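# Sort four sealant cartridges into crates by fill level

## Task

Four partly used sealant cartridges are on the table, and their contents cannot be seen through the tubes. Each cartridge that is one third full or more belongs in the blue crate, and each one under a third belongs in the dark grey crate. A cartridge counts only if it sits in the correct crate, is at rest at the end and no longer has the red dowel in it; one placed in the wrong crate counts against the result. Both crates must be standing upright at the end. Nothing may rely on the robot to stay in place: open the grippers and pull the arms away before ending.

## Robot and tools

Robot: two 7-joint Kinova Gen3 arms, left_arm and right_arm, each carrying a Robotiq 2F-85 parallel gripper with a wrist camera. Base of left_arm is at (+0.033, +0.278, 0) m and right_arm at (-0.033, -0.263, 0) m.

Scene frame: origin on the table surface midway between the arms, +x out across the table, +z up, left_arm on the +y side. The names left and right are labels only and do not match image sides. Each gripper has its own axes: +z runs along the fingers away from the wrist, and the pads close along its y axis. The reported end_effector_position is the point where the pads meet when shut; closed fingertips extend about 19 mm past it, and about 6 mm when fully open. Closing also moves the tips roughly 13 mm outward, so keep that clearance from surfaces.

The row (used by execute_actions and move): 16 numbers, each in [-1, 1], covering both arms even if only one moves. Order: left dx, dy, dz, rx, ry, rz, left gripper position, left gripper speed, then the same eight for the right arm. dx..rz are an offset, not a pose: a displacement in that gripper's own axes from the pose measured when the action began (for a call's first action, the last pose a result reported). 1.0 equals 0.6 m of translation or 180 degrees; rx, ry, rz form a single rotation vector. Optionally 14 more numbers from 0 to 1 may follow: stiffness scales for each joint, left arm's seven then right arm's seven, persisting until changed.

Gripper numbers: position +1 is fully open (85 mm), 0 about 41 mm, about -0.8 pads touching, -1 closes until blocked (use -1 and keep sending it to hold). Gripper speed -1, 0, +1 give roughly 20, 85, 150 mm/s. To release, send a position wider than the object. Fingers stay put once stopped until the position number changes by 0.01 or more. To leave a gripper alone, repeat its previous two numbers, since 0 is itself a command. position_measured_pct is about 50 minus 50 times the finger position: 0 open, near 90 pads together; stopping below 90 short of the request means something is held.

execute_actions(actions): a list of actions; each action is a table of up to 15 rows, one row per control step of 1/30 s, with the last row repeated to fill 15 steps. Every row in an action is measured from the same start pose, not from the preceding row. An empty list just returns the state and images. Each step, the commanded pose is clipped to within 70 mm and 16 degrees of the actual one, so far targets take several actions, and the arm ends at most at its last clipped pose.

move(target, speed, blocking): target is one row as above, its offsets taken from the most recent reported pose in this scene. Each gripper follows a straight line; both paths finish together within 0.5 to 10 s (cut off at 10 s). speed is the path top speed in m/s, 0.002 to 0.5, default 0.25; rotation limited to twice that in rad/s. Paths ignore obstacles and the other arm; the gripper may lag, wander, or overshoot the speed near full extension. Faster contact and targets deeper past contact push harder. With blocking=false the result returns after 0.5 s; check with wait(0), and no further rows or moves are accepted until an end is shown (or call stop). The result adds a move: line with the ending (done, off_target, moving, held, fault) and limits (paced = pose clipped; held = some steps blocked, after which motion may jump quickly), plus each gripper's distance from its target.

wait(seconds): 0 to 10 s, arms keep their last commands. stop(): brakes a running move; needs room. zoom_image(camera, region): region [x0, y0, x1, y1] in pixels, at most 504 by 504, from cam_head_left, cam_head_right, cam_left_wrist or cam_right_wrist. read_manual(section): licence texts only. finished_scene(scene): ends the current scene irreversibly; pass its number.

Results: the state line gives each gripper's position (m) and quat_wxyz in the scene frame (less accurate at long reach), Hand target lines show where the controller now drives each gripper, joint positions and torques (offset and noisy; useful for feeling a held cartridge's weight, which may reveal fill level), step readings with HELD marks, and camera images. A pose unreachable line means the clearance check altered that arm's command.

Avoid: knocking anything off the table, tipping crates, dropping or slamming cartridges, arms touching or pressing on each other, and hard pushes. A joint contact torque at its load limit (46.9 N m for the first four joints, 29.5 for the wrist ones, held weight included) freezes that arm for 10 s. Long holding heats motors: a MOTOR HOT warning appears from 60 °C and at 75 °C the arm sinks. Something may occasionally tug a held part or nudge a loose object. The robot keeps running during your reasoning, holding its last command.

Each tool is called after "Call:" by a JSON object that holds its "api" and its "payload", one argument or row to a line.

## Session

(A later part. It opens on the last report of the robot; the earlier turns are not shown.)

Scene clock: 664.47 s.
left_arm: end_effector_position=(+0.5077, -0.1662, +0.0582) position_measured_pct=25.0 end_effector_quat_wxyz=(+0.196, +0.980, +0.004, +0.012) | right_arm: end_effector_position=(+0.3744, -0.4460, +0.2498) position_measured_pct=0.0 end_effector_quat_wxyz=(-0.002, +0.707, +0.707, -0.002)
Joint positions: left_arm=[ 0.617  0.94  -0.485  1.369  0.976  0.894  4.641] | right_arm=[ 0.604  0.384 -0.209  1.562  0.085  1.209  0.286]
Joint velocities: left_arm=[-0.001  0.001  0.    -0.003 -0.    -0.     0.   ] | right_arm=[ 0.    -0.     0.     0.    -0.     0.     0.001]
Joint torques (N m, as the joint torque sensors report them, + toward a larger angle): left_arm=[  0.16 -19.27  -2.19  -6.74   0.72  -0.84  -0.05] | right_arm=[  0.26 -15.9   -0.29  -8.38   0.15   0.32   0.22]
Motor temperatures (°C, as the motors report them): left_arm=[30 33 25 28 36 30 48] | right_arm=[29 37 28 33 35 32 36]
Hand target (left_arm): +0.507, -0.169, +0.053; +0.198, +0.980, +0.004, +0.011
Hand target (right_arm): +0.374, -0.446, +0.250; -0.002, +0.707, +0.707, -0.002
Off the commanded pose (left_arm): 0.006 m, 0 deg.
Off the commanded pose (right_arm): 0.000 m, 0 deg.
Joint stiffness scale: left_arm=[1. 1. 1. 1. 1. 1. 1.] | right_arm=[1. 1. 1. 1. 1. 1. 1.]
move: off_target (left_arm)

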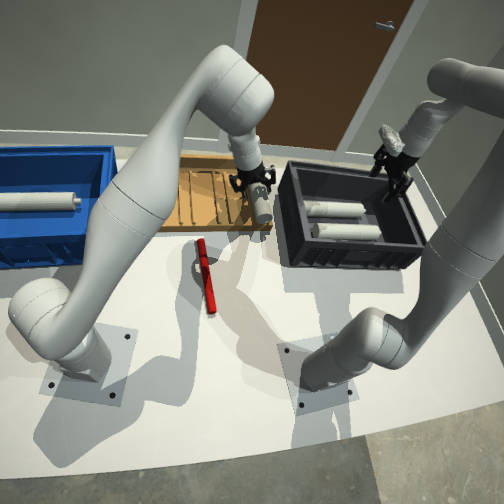

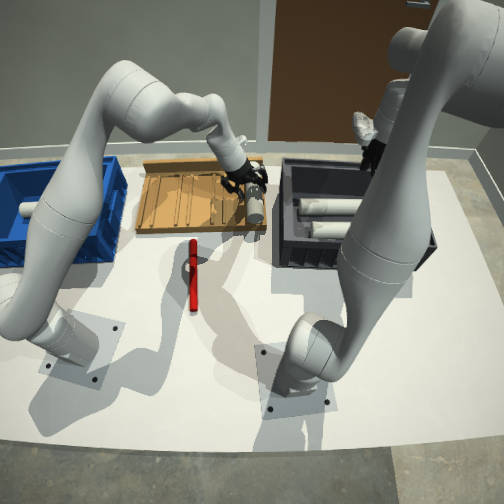

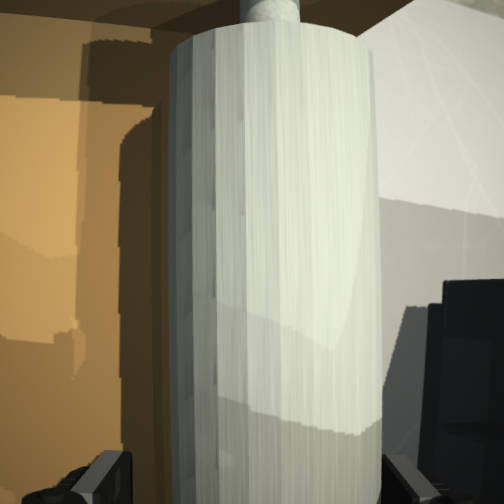

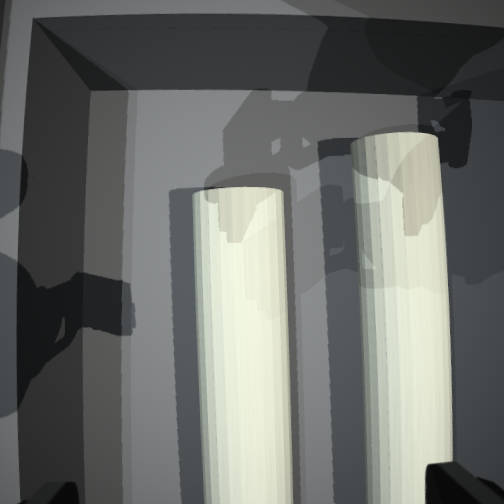

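Call:
{"api": "move", "payload": {
  "target": [0, 0.008, -0.004, 0, 0, 0, 0.5, 0, 0, 0, 0, 0, 0, 0, 1, 0],
  "speed": 0.05
}}

Call:
{"api": "move", "payload": {
  "target": [0, 0, 0, 0, 0, 0, -1, 0, 0, 0, 0, 0, 0, 0, 1, 0]
}}

Call:
{"api": "move", "payload": {
  "target": [0, 0, -0.2, 0, 0, 0, -1, 0, 0, 0, 0, 0, 0, 0, 1, 0],
  "speed": 0.1
}}

Scene clock: 674.53 s.
left_arm: end_effector_position=(+0.5072, -0.1701, +0.0604) position_measured_pct=25.0 end_effector_quat_wxyz=(+0.198, +0.980, +0.005, +0.011) | right_arm: end_effector_position=(+0.3744, -0.4460, +0.2498) position_measured_pct=0.0 end_effector_quat_wxyz=(-0.002, +0.707, +0.707, -0.002)
Joint positions: left_arm=[ 0.62   0.94  -0.485  1.362  0.976  0.898  4.651] | right_arm=[ 0.604  0.384 -0.209  1.562  0.085  1.209  0.286]
Joint velocities: left_arm=[ 0.002 -0.001 -0.    -0.001  0.     0.     0.   ] | right_arm=[-0.001  0.    -0.    -0.001 -0.001  0.001  0.002]
Joint torques (N m, as the joint torque sensors report them, + toward a larger angle): left_arm=[ -0.21 -24.3   -3.06  -7.39   0.74   0.07   0.07] | right_arm=[  0.49 -15.47  -0.05  -8.08   0.4    0.23  -0.1 ]
Motor temperatures (°C, as the motors report them): left_arm=[30 33 25 28 36 30 48] | right_arm=[29 37 28 33 35 32 36]
Hand target (left_arm): +0.508, -0.170, +0.062; +0.196, +0.980, +0.004, +0.012
Hand target (right_arm): +0.374, -0.446, +0.250; -0.002, +0.707, +0.707, -0.002
Off the commanded pose (left_arm): 0.002 m, 0 deg.
Off the commanded pose (right_arm): 0.000 m, 0 deg.
Joint stiffness scale: left_arm=[1. 1. 1. 1. 1. 1. 1.] | right_arm=[1. 1. 1. 1. 1. 1. 1.]
move: done

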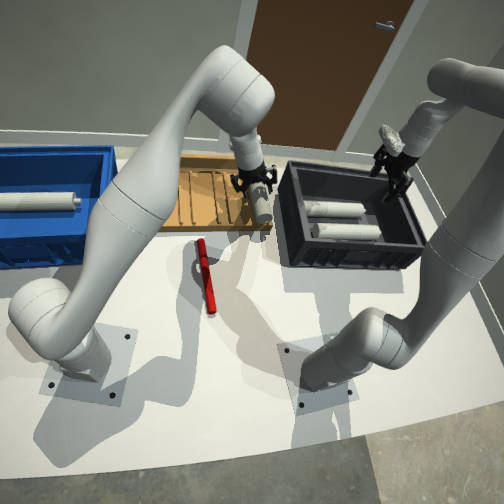

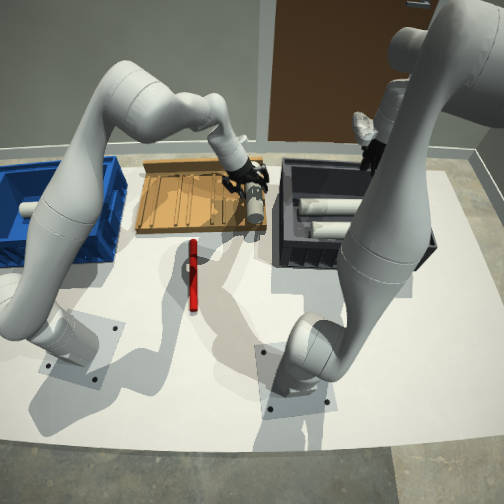

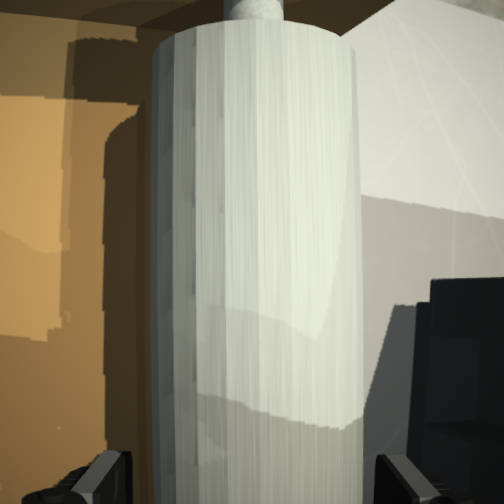

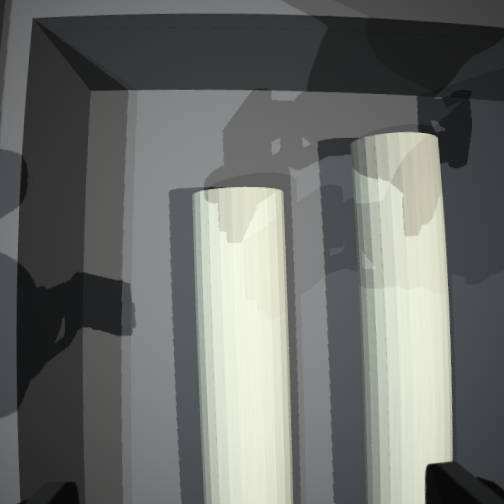

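Scene clock: 675.20 s.
left_arm: end_effector_position=(+0.5097, -0.1673, +0.0624) position_measured_pct=46.4 end_effector_quat_wxyz=(+0.197, +0.980, +0.005, +0.014) | right_arm: end_effector_position=(+0.3744, -0.4460, +0.2498) position_measured_pct=0.0 end_effector_quat_wxyz=(-0.002, +0.707, +0.707, -0.002)
Joint positions: left_arm=[ 0.617  0.936 -0.488  1.363  0.971  0.898  4.651] | right_arm=[ 0.604  0.384 -0.209  1.562  0.085  1.209  0.286]
Joint velocities: left_arm=[ 0.001 -0.001 -0.001 -0.     0.     0.001 -0.   ] | right_arm=[-0.001  0.001 -0.    -0.001  0.001 -0.     0.001]
Joint torques (N m, as the joint torque sensors report them, + toward a larger angle): left_arm=[  1.95 -25.67  -1.7   -9.05   1.56   0.11   0.09] | right_arm=[  0.07 -15.26  -0.44  -8.21   0.2    0.33   0.2 ]
Motor temperatures (°C, as the motors report them): left_arm=[30 33 25 28 36 30 48] | right_arm=[29 37 28 33 35 32 36]
Hand target (left_arm): +0.507, -0.170, +0.060; +0.198, +0.980, +0.005, +0.011
Hand target (right_arm): +0.374, -0.446, +0.250; -0.002, +0.707, +0.707, -0.002
Off the commanded pose (left_arm): 0.004 m, 0 deg.
Off the commanded pose (right_arm): 0.000 m, 0 deg.
Joint stiffness scale: left_arm=[1. 1. 1. 1. 1. 1. 1.] | right_arm=[1. 1. 1. 1. 1. 1. 1.]
move: off_target (left_arm)

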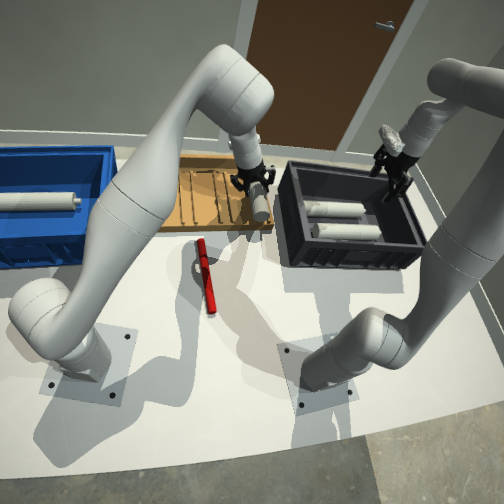

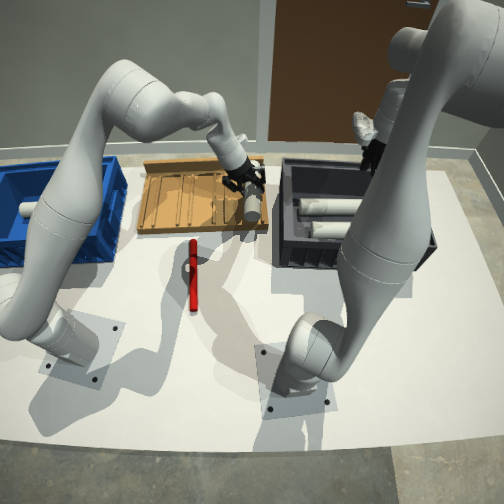

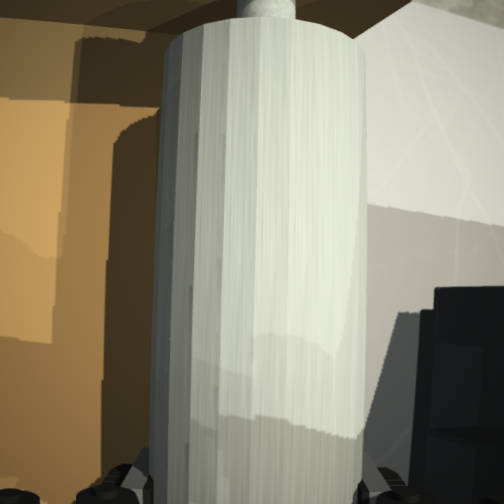

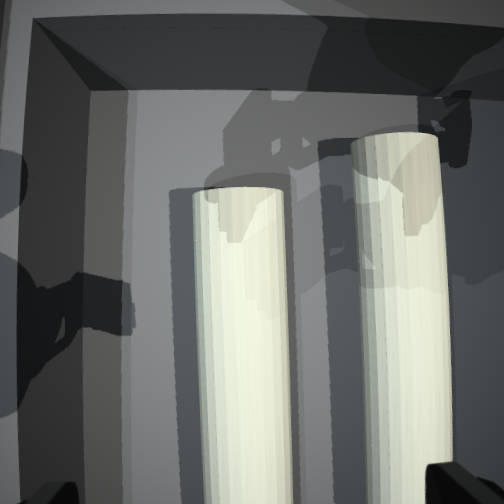

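Scene clock: 676.83 s.
left_arm: end_effector_position=(+0.5046, -0.1237, +0.1701) position_measured_pct=46.4 end_effector_quat_wxyz=(+0.199, +0.980, +0.004, +0.012) | right_arm: end_effector_position=(+0.3744, -0.4460, +0.2498) position_measured_pct=0.0 end_effector_quat_wxyz=(-0.002, +0.707, +0.707, -0.002)
Joint positions: left_arm=[ 0.617  0.749 -0.588  1.382  0.874  1.081  4.698] | right_arm=[ 0.604  0.384 -0.209  1.562  0.085  1.209  0.286]
Joint velocities: left_arm=[-0.    -0.004 -0.005  0.    -0.     0.002  0.   ] | right_arm=[-0.    -0.001  0.     0.    -0.     0.     0.001]
Joint torques (N m, as the joint torque sensors report them, + toward a larger angle): left_arm=[ -0.01 -24.07  -3.69  -9.32   1.07  -0.24   0.12] | right_arm=[  0.06 -15.56  -0.17  -8.49   0.47  -0.08   0.23]
Motor temperatures (°C, as the motors report them): left_arm=[30 33 25 28 36 30 48] | right_arm=[29 37 28 33 35 32 36]
Hand target (left_arm): +0.506, -0.121, +0.173; +0.197, +0.980, +0.005, +0.014
Hand target (right_arm): +0.374, -0.446, +0.250; -0.002, +0.707, +0.707, -0.002
Off the commanded pose (left_arm): 0.004 m, 0 deg.
Off the commanded pose (right_arm): 0.000 m, 0 deg.
Joint stiffness scale: left_arm=[1. 1. 1. 1. 1. 1. 1.] | right_arm=[1. 1. 1. 1. 1. 1. 1.]
move: off_target (left_arm)

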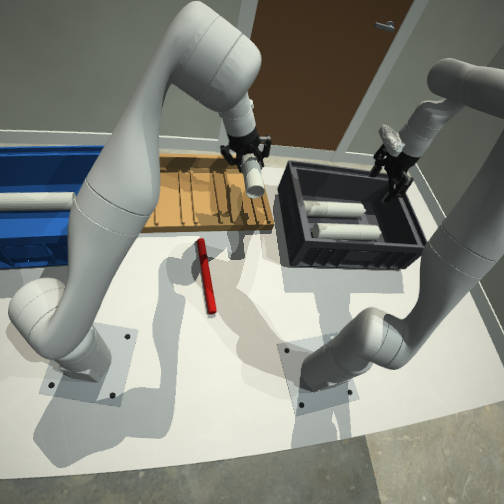

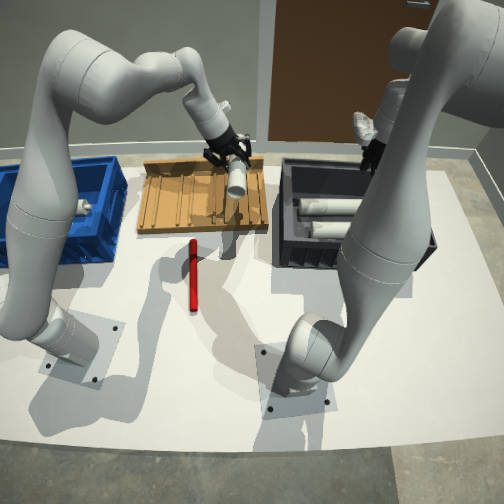

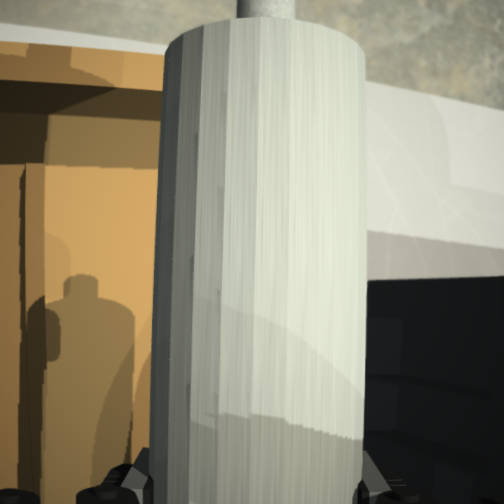

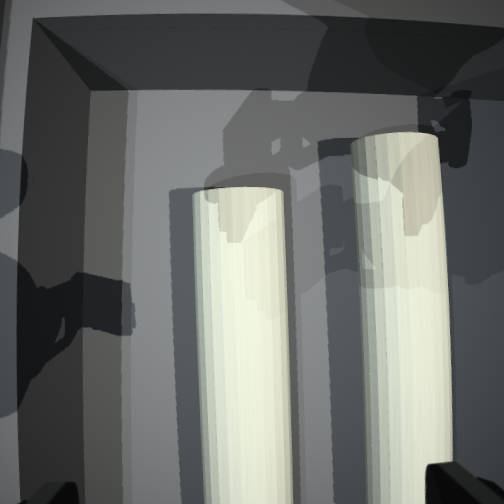

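Call:
{"api": "move", "payload": {
  "target": [-0.225, -0.852, -0.498, 0.128, 0, 0, -1, 0, 0, 0, 0, 0, 0, 0, 1, 0],
  "speed": 0.25
}}

Call:
{"api": "move", "payload": {
  "target": [0, 0, 0, 0, 0, 0.5, -1, 0, 0, 0, 0, 0, 0, 0, 1, 0],
  "speed": 0.3
}}

Scene clock: 689.63 s.
left_arm: end_effector_position=(+0.3625, +0.4603, +0.2429) position_measured_pct=46.4 end_effector_quat_wxyz=(+0.000, +1.000, +0.009, +0.015) | right_arm: end_effector_position=(+0.3744, -0.4460, +0.2498) position_measured_pct=0.0 end_effector_quat_wxyz=(-0.002, +0.707, +0.707, -0.002)
Joint positions: left_arm=[ 0.039  0.371 -1.099  1.807  0.383  1.166  3.753] | right_arm=[ 0.604  0.384 -0.209  1.562  0.085  1.209  0.286]
Joint velocities: left_arm=[-0.009 -0.     0.001 -0.    -0.     0.001 -0.   ] | right_arm=[ 0.     0.    -0.     0.    -0.     0.     0.002]
Joint torques (N m, as the joint torque sensors report them, + toward a larger angle): left_arm=[ -0.04 -12.44  -3.67  -9.02   0.09  -0.25   0.05] | right_arm=[ -0.26 -15.39  -0.07  -8.7   -0.31   0.36   0.36]
Motor temperatures (°C, as the motors report them): left_arm=[30 33 25 28 36 30 48] | right_arm=[29 37 28 33 35 32 36]
Hand target (left_arm): +0.362, +0.461, +0.243; +0.000, +1.000, +0.006, +0.012
Hand target (right_arm): +0.374, -0.446, +0.250; -0.002, +0.707, +0.707, -0.002
Off the commanded pose (left_arm): 0.002 m, 1 deg.
Off the commanded pose (right_arm): 0.000 m, 0 deg.
Joint stiffness scale: left_arm=[1. 1. 1. 1. 1. 1. 1.] | right_arm=[1. 1. 1. 1. 1. 1. 1.]
move: done

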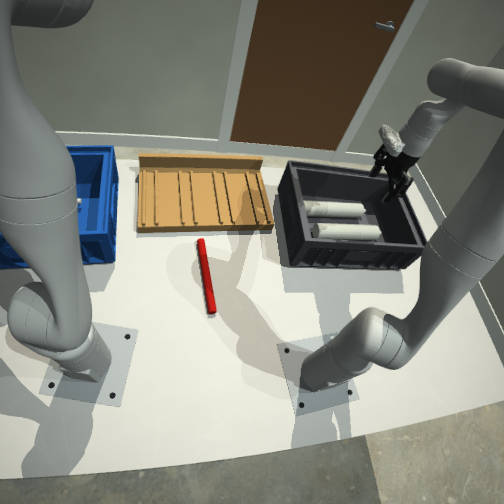

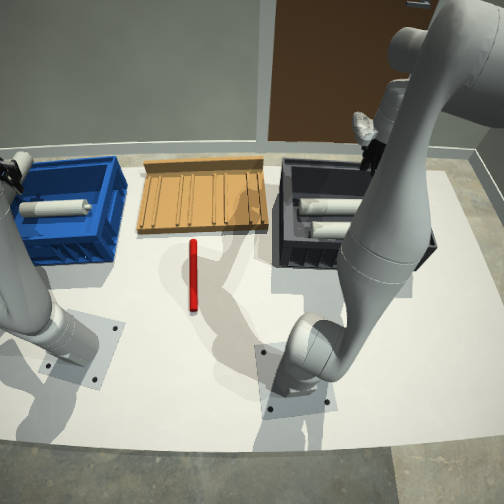

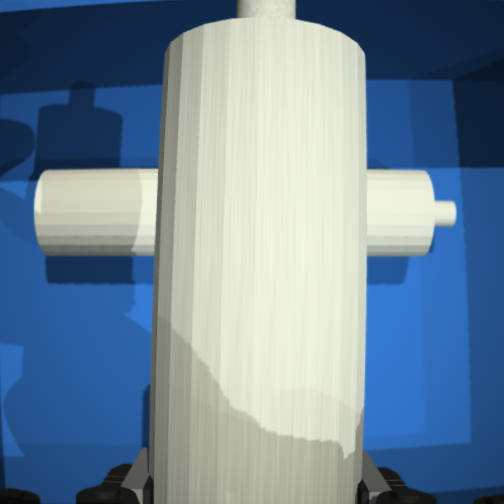

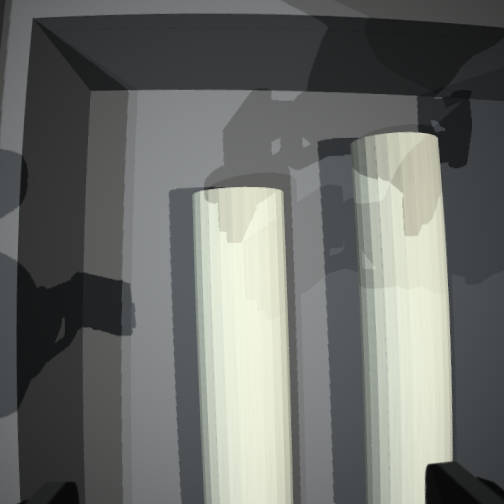

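Scene clock: 692.67 s.
left_arm: end_effector_position=(+0.3642, +0.4589, +0.2430) position_measured_pct=46.4 end_effector_quat_wxyz=(-0.010, +0.715, -0.699, +0.012) | right_arm: end_effector_position=(+0.3744, -0.4460, +0.2498) position_measured_pct=0.0 end_effector_quat_wxyz=(-0.002, +0.707, +0.707, -0.002)
Joint positions: left_arm=[-0.104  0.304 -0.87   1.807  0.281  1.13   2.299] | right_arm=[ 0.604  0.384 -0.209  1.562  0.085  1.209  0.286]
Joint velocities: left_arm=[-0.    -0.001  0.     0.     0.    -0.    -0.006] | right_arm=[ 0.     0.    -0.     0.001  0.001 -0.001  0.001]
Joint torques (N m, as the joint torque sensors report them, + toward a larger angle): left_arm=[ -0.08 -12.87  -2.56  -8.87   0.08   0.18   0.32] | right_arm=[  0.34 -15.4    0.16  -8.6    0.09   0.27   0.07]
Motor temperatures (°C, as the motors report them): left_arm=[30 33 25 28 36 30 48] | right_arm=[29 37 28 33 35 32 36]
Hand target (left_arm): +0.362, +0.460, +0.243; -0.010, +0.713, -0.701, +0.011
Hand target (right_arm): +0.374, -0.446, +0.250; -0.002, +0.707, +0.707, -0.002
Off the commanded pose (left_arm): 0.002 m, 0 deg.
Off the commanded pose (right_arm): 0.000 m, 0 deg.
Joint stiffness scale: left_arm=[1. 1. 1. 1. 1. 1. 1.] | right_arm=[1. 1. 1. 1. 1. 1. 1.]
move: done

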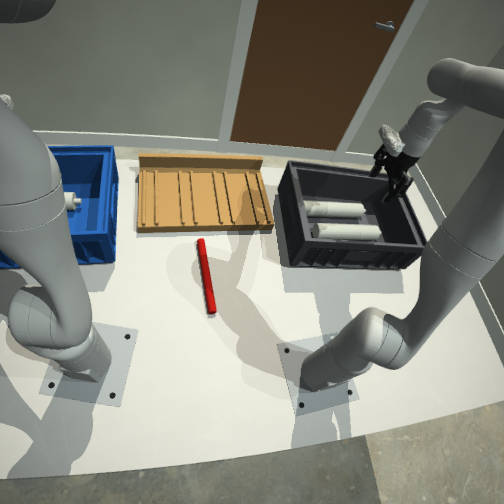

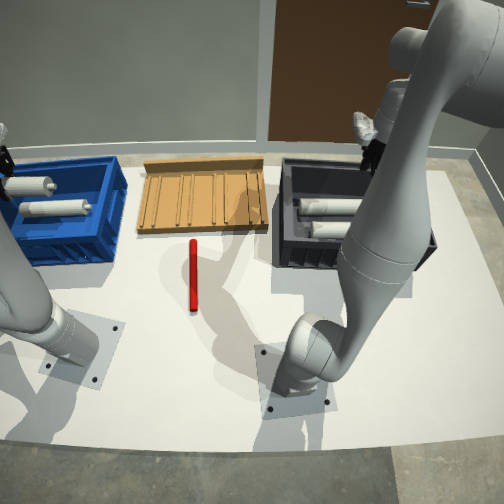

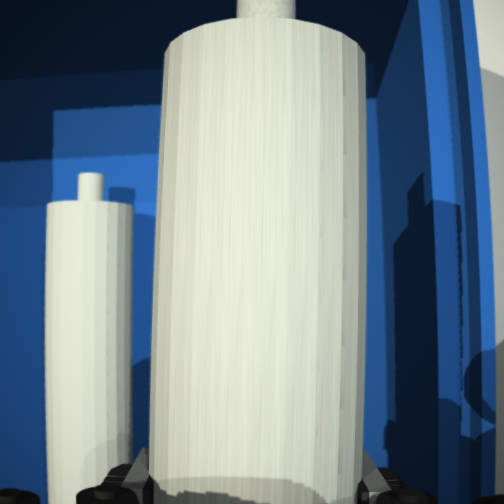

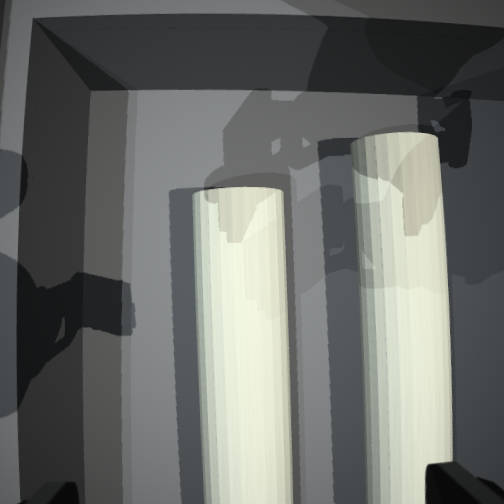

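Call:
{"api": "move", "payload": {
  "target": [0, -0.013, 0.328, 0, 0, 0, -1, 0, 0, 0, 0, 0, 0, 0, 1, 0],
  "speed": 0.12
}}

Call:
{"api": "move", "payload": {
  "target": [0, 0, 0, 0, 0, 0, 0.6, 0, 0, 0, 0, 0, 0, 0, 1, 0]
}}

Call:
{"api": "move", "payload": {
  "target": [0, 0, -0.35, 0, 0, 0, 0.6, 0, 0, 0, 0, 0, 0, 0, 1, 0],
  "speed": 0.15
}}

Scene clock: 704.77 s.
left_arm: end_effector_position=(+0.3782, +0.4605, +0.0493) position_measured_pct=46.4 end_effector_quat_wxyz=(-0.011, +0.714, -0.700, +0.010) | right_arm: end_effector_position=(+0.3744, -0.4460, +0.2498) position_measured_pct=0.0 end_effector_quat_wxyz=(-0.002, +0.707, +0.707, -0.002)
Joint positions: left_arm=[-0.323  0.658 -0.626  2.047  0.693  0.625  1.942] | right_arm=[ 0.604  0.384 -0.209  1.562  0.085  1.209  0.286]
Joint velocities: left_arm=[-0.009  0.001  0.008  0.    -0.    -0.003  0.   ] | right_arm=[-0.001  0.     0.    -0.001 -0.    -0.001 -0.   ]
Joint torques (N m, as the joint torque sensors report them, + toward a larger angle): left_arm=[ -0.39 -17.06  -3.46  -4.79   0.06   0.5    0.14] | right_arm=[ -0.02 -15.27  -0.78  -8.37   0.29   0.13   0.26]
Motor temperatures (°C, as the motors report them): left_arm=[30 33 25 28 36 30 48] | right_arm=[29 37 28 33 35 32 36]
Hand target (left_arm): +0.378, +0.459, +0.047; -0.010, +0.715, -0.699, +0.011
Hand target (right_arm): +0.374, -0.446, +0.250; -0.002, +0.707, +0.707, -0.002
Off the commanded pose (left_arm): 0.003 m, 0 deg.
Off the commanded pose (right_arm): 0.000 m, 0 deg.
Joint stiffness scale: left_arm=[1. 1. 1. 1. 1. 1. 1.] | right_arm=[1. 1. 1. 1. 1. 1. 1.]
move: done

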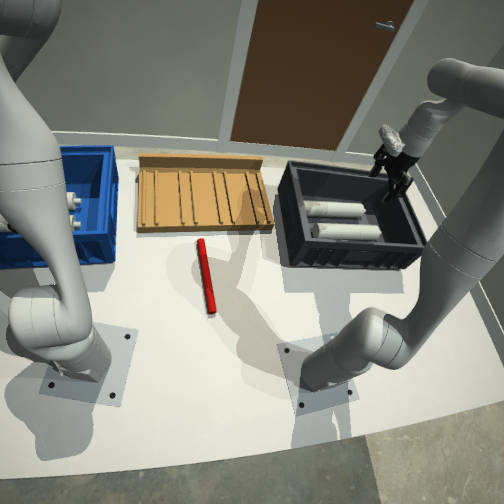

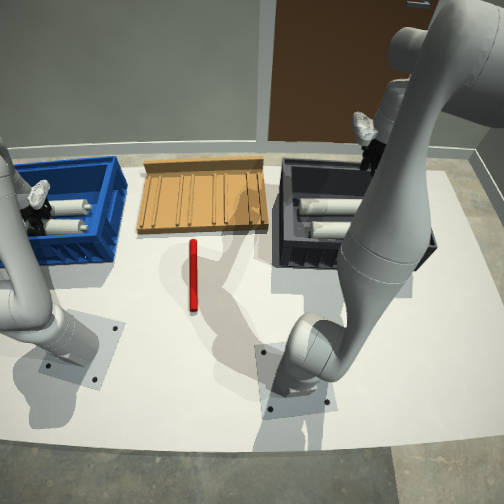

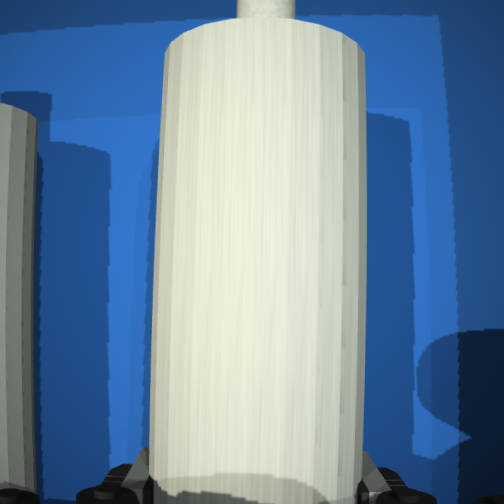

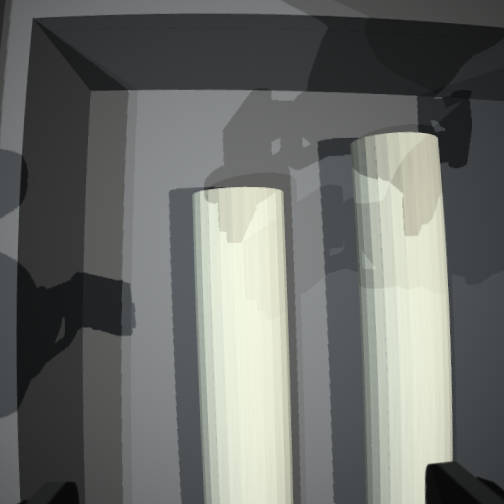

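Scene clock: 705.43 s.
left_arm: end_effector_position=(+0.3782, +0.4605, +0.0493) position_measured_pct=19.8 end_effector_quat_wxyz=(-0.011, +0.714, -0.700, +0.010) | right_arm: end_effector_position=(+0.3744, -0.4460, +0.2498) position_measured_pct=0.0 end_effector_quat_wxyz=(-0.002, +0.707, +0.707, -0.002)
Joint positions: left_arm=[-0.323  0.658 -0.626  2.047  0.693  0.625  1.942] | right_arm=[ 0.604  0.384 -0.209  1.562  0.085  1.209  0.286]
Joint velocities: left_arm=[ 0.    -0.002  0.001 -0.     0.    -0.002  0.   ] | right_arm=[-0.    -0.001  0.     0.     0.    -0.001  0.002]
Joint torques (N m, as the joint torque sensors report them, + toward a larger angle): left_arm=[ -0.29 -15.85  -3.19  -4.08  -0.12   0.08   0.13] | right_arm=[  0.19 -15.38   0.    -8.42   0.32   0.15  -0.07]
Motor temperatures (°C, as the motors report them): left_arm=[30 33 25 28 36 30 48] | right_arm=[29 37 28 33 35 32 36]
Hand target (left_arm): +0.378, +0.460, +0.049; -0.011, +0.714, -0.700, +0.010
Hand target (right_arm): +0.374, -0.446, +0.250; -0.002, +0.707, +0.707, -0.002
Off the commanded pose (left_arm): 0.000 m, 0 deg.
Off the commanded pose (right_arm): 0.000 m, 0 deg.
Joint stiffness scale: left_arm=[1. 1. 1. 1. 1. 1. 1.] | right_arm=[1. 1. 1. 1. 1. 1. 1.]
move: done

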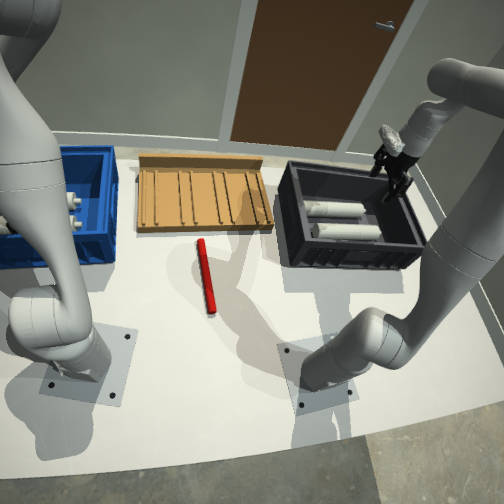

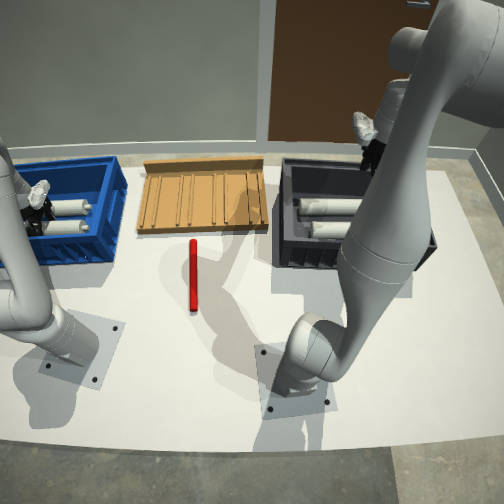

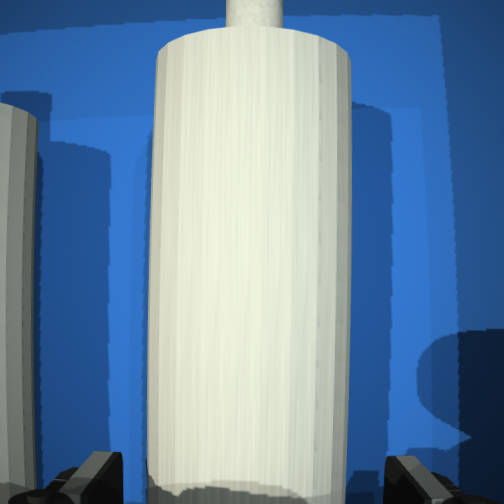

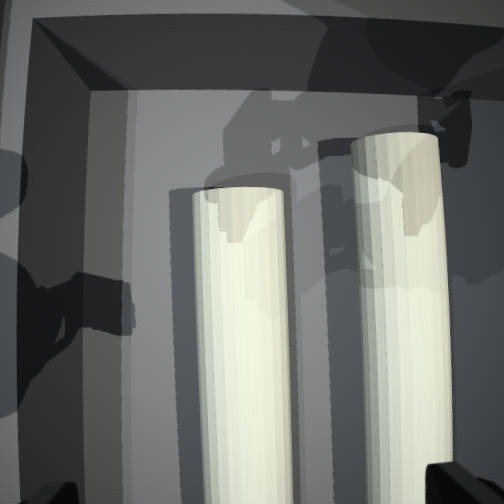

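Scene clock: 707.30 s.
left_arm: end_effector_position=(+0.3737, +0.4579, +0.2563) position_measured_pct=19.8 end_effector_quat_wxyz=(-0.010, +0.713, -0.701, +0.014) | right_arm: end_effector_position=(+0.3744, -0.4460, +0.2498) position_measured_pct=0.0 end_effector_quat_wxyz=(-0.002, +0.707, +0.707, -0.002)
Joint positions: left_arm=[-0.103  0.305 -0.862  1.757  0.278  1.175  2.316] | right_arm=[ 0.604  0.384 -0.209  1.562  0.085  1.209  0.286]
Joint velocities: left_arm=[ 0.004 -0.006  0.    -0.001 -0.     0.001 -0.   ] | right_arm=[ 0.001  0.     0.    -0.001  0.001 -0.001 -0.001]
Joint torques (N m, as the joint torque sensors report them, + toward a larger angle): left_arm=[ -0.18 -11.73  -2.44  -8.4   -0.01  -0.1    0.19] | right_arm=[  0.06 -15.16  -0.18  -8.8    0.     0.29   0.16]
Motor temperatures (°C, as the motors report them): left_arm=[30 33 25 28 36 30 48] | right_arm=[29 37 28 33 35 32 36]
Hand target (left_arm): +0.372, +0.460, +0.259; -0.011, +0.714, -0.700, +0.011
Hand target (right_arm): +0.374, -0.446, +0.250; -0.002, +0.707, +0.707, -0.002
Off the commanded pose (left_arm): 0.004 m, 0 deg.
Off the commanded pose (right_arm): 0.000 m, 0 deg.
Joint stiffness scale: left_arm=[1. 1. 1. 1. 1. 1. 1.] | right_arm=[1. 1. 1. 1. 1. 1. 1.]
move: off_target (left_arm)

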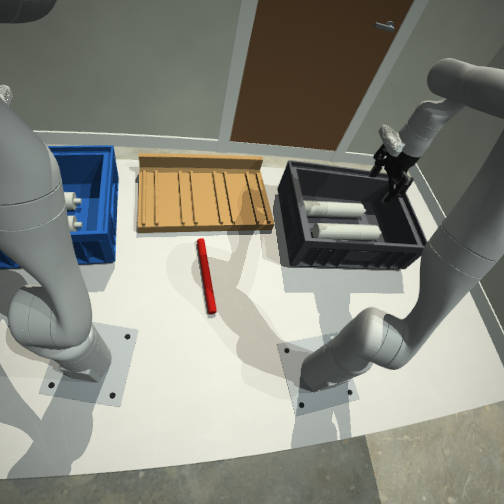

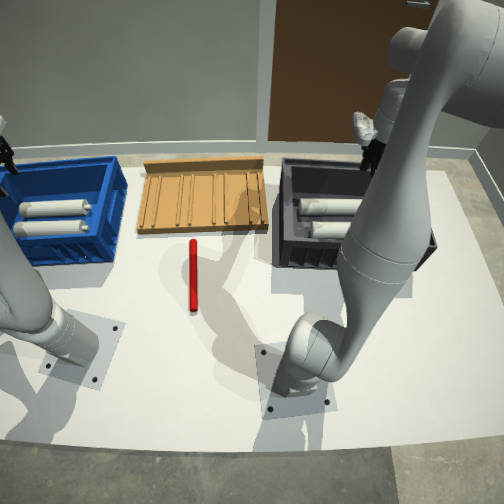

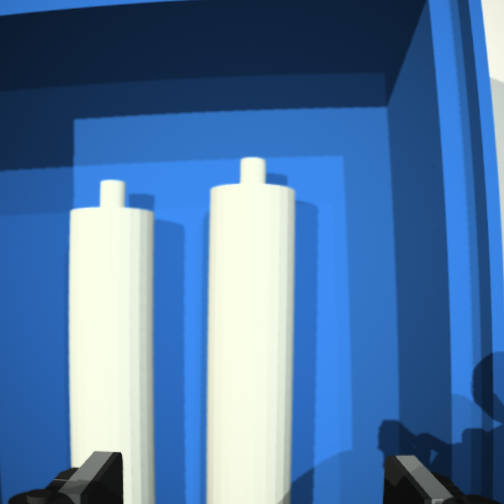

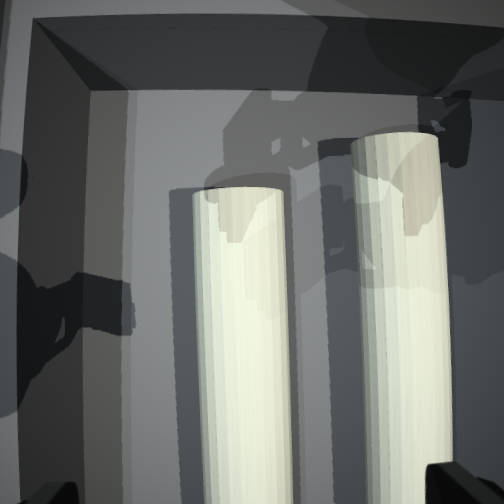

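All four cartridges are in their crates and at rest, so I'm ending scene 1.

Call:
{"api": "finished_scene", "payload": {
  "scene": 1
}}

The scene is finished: the task was done.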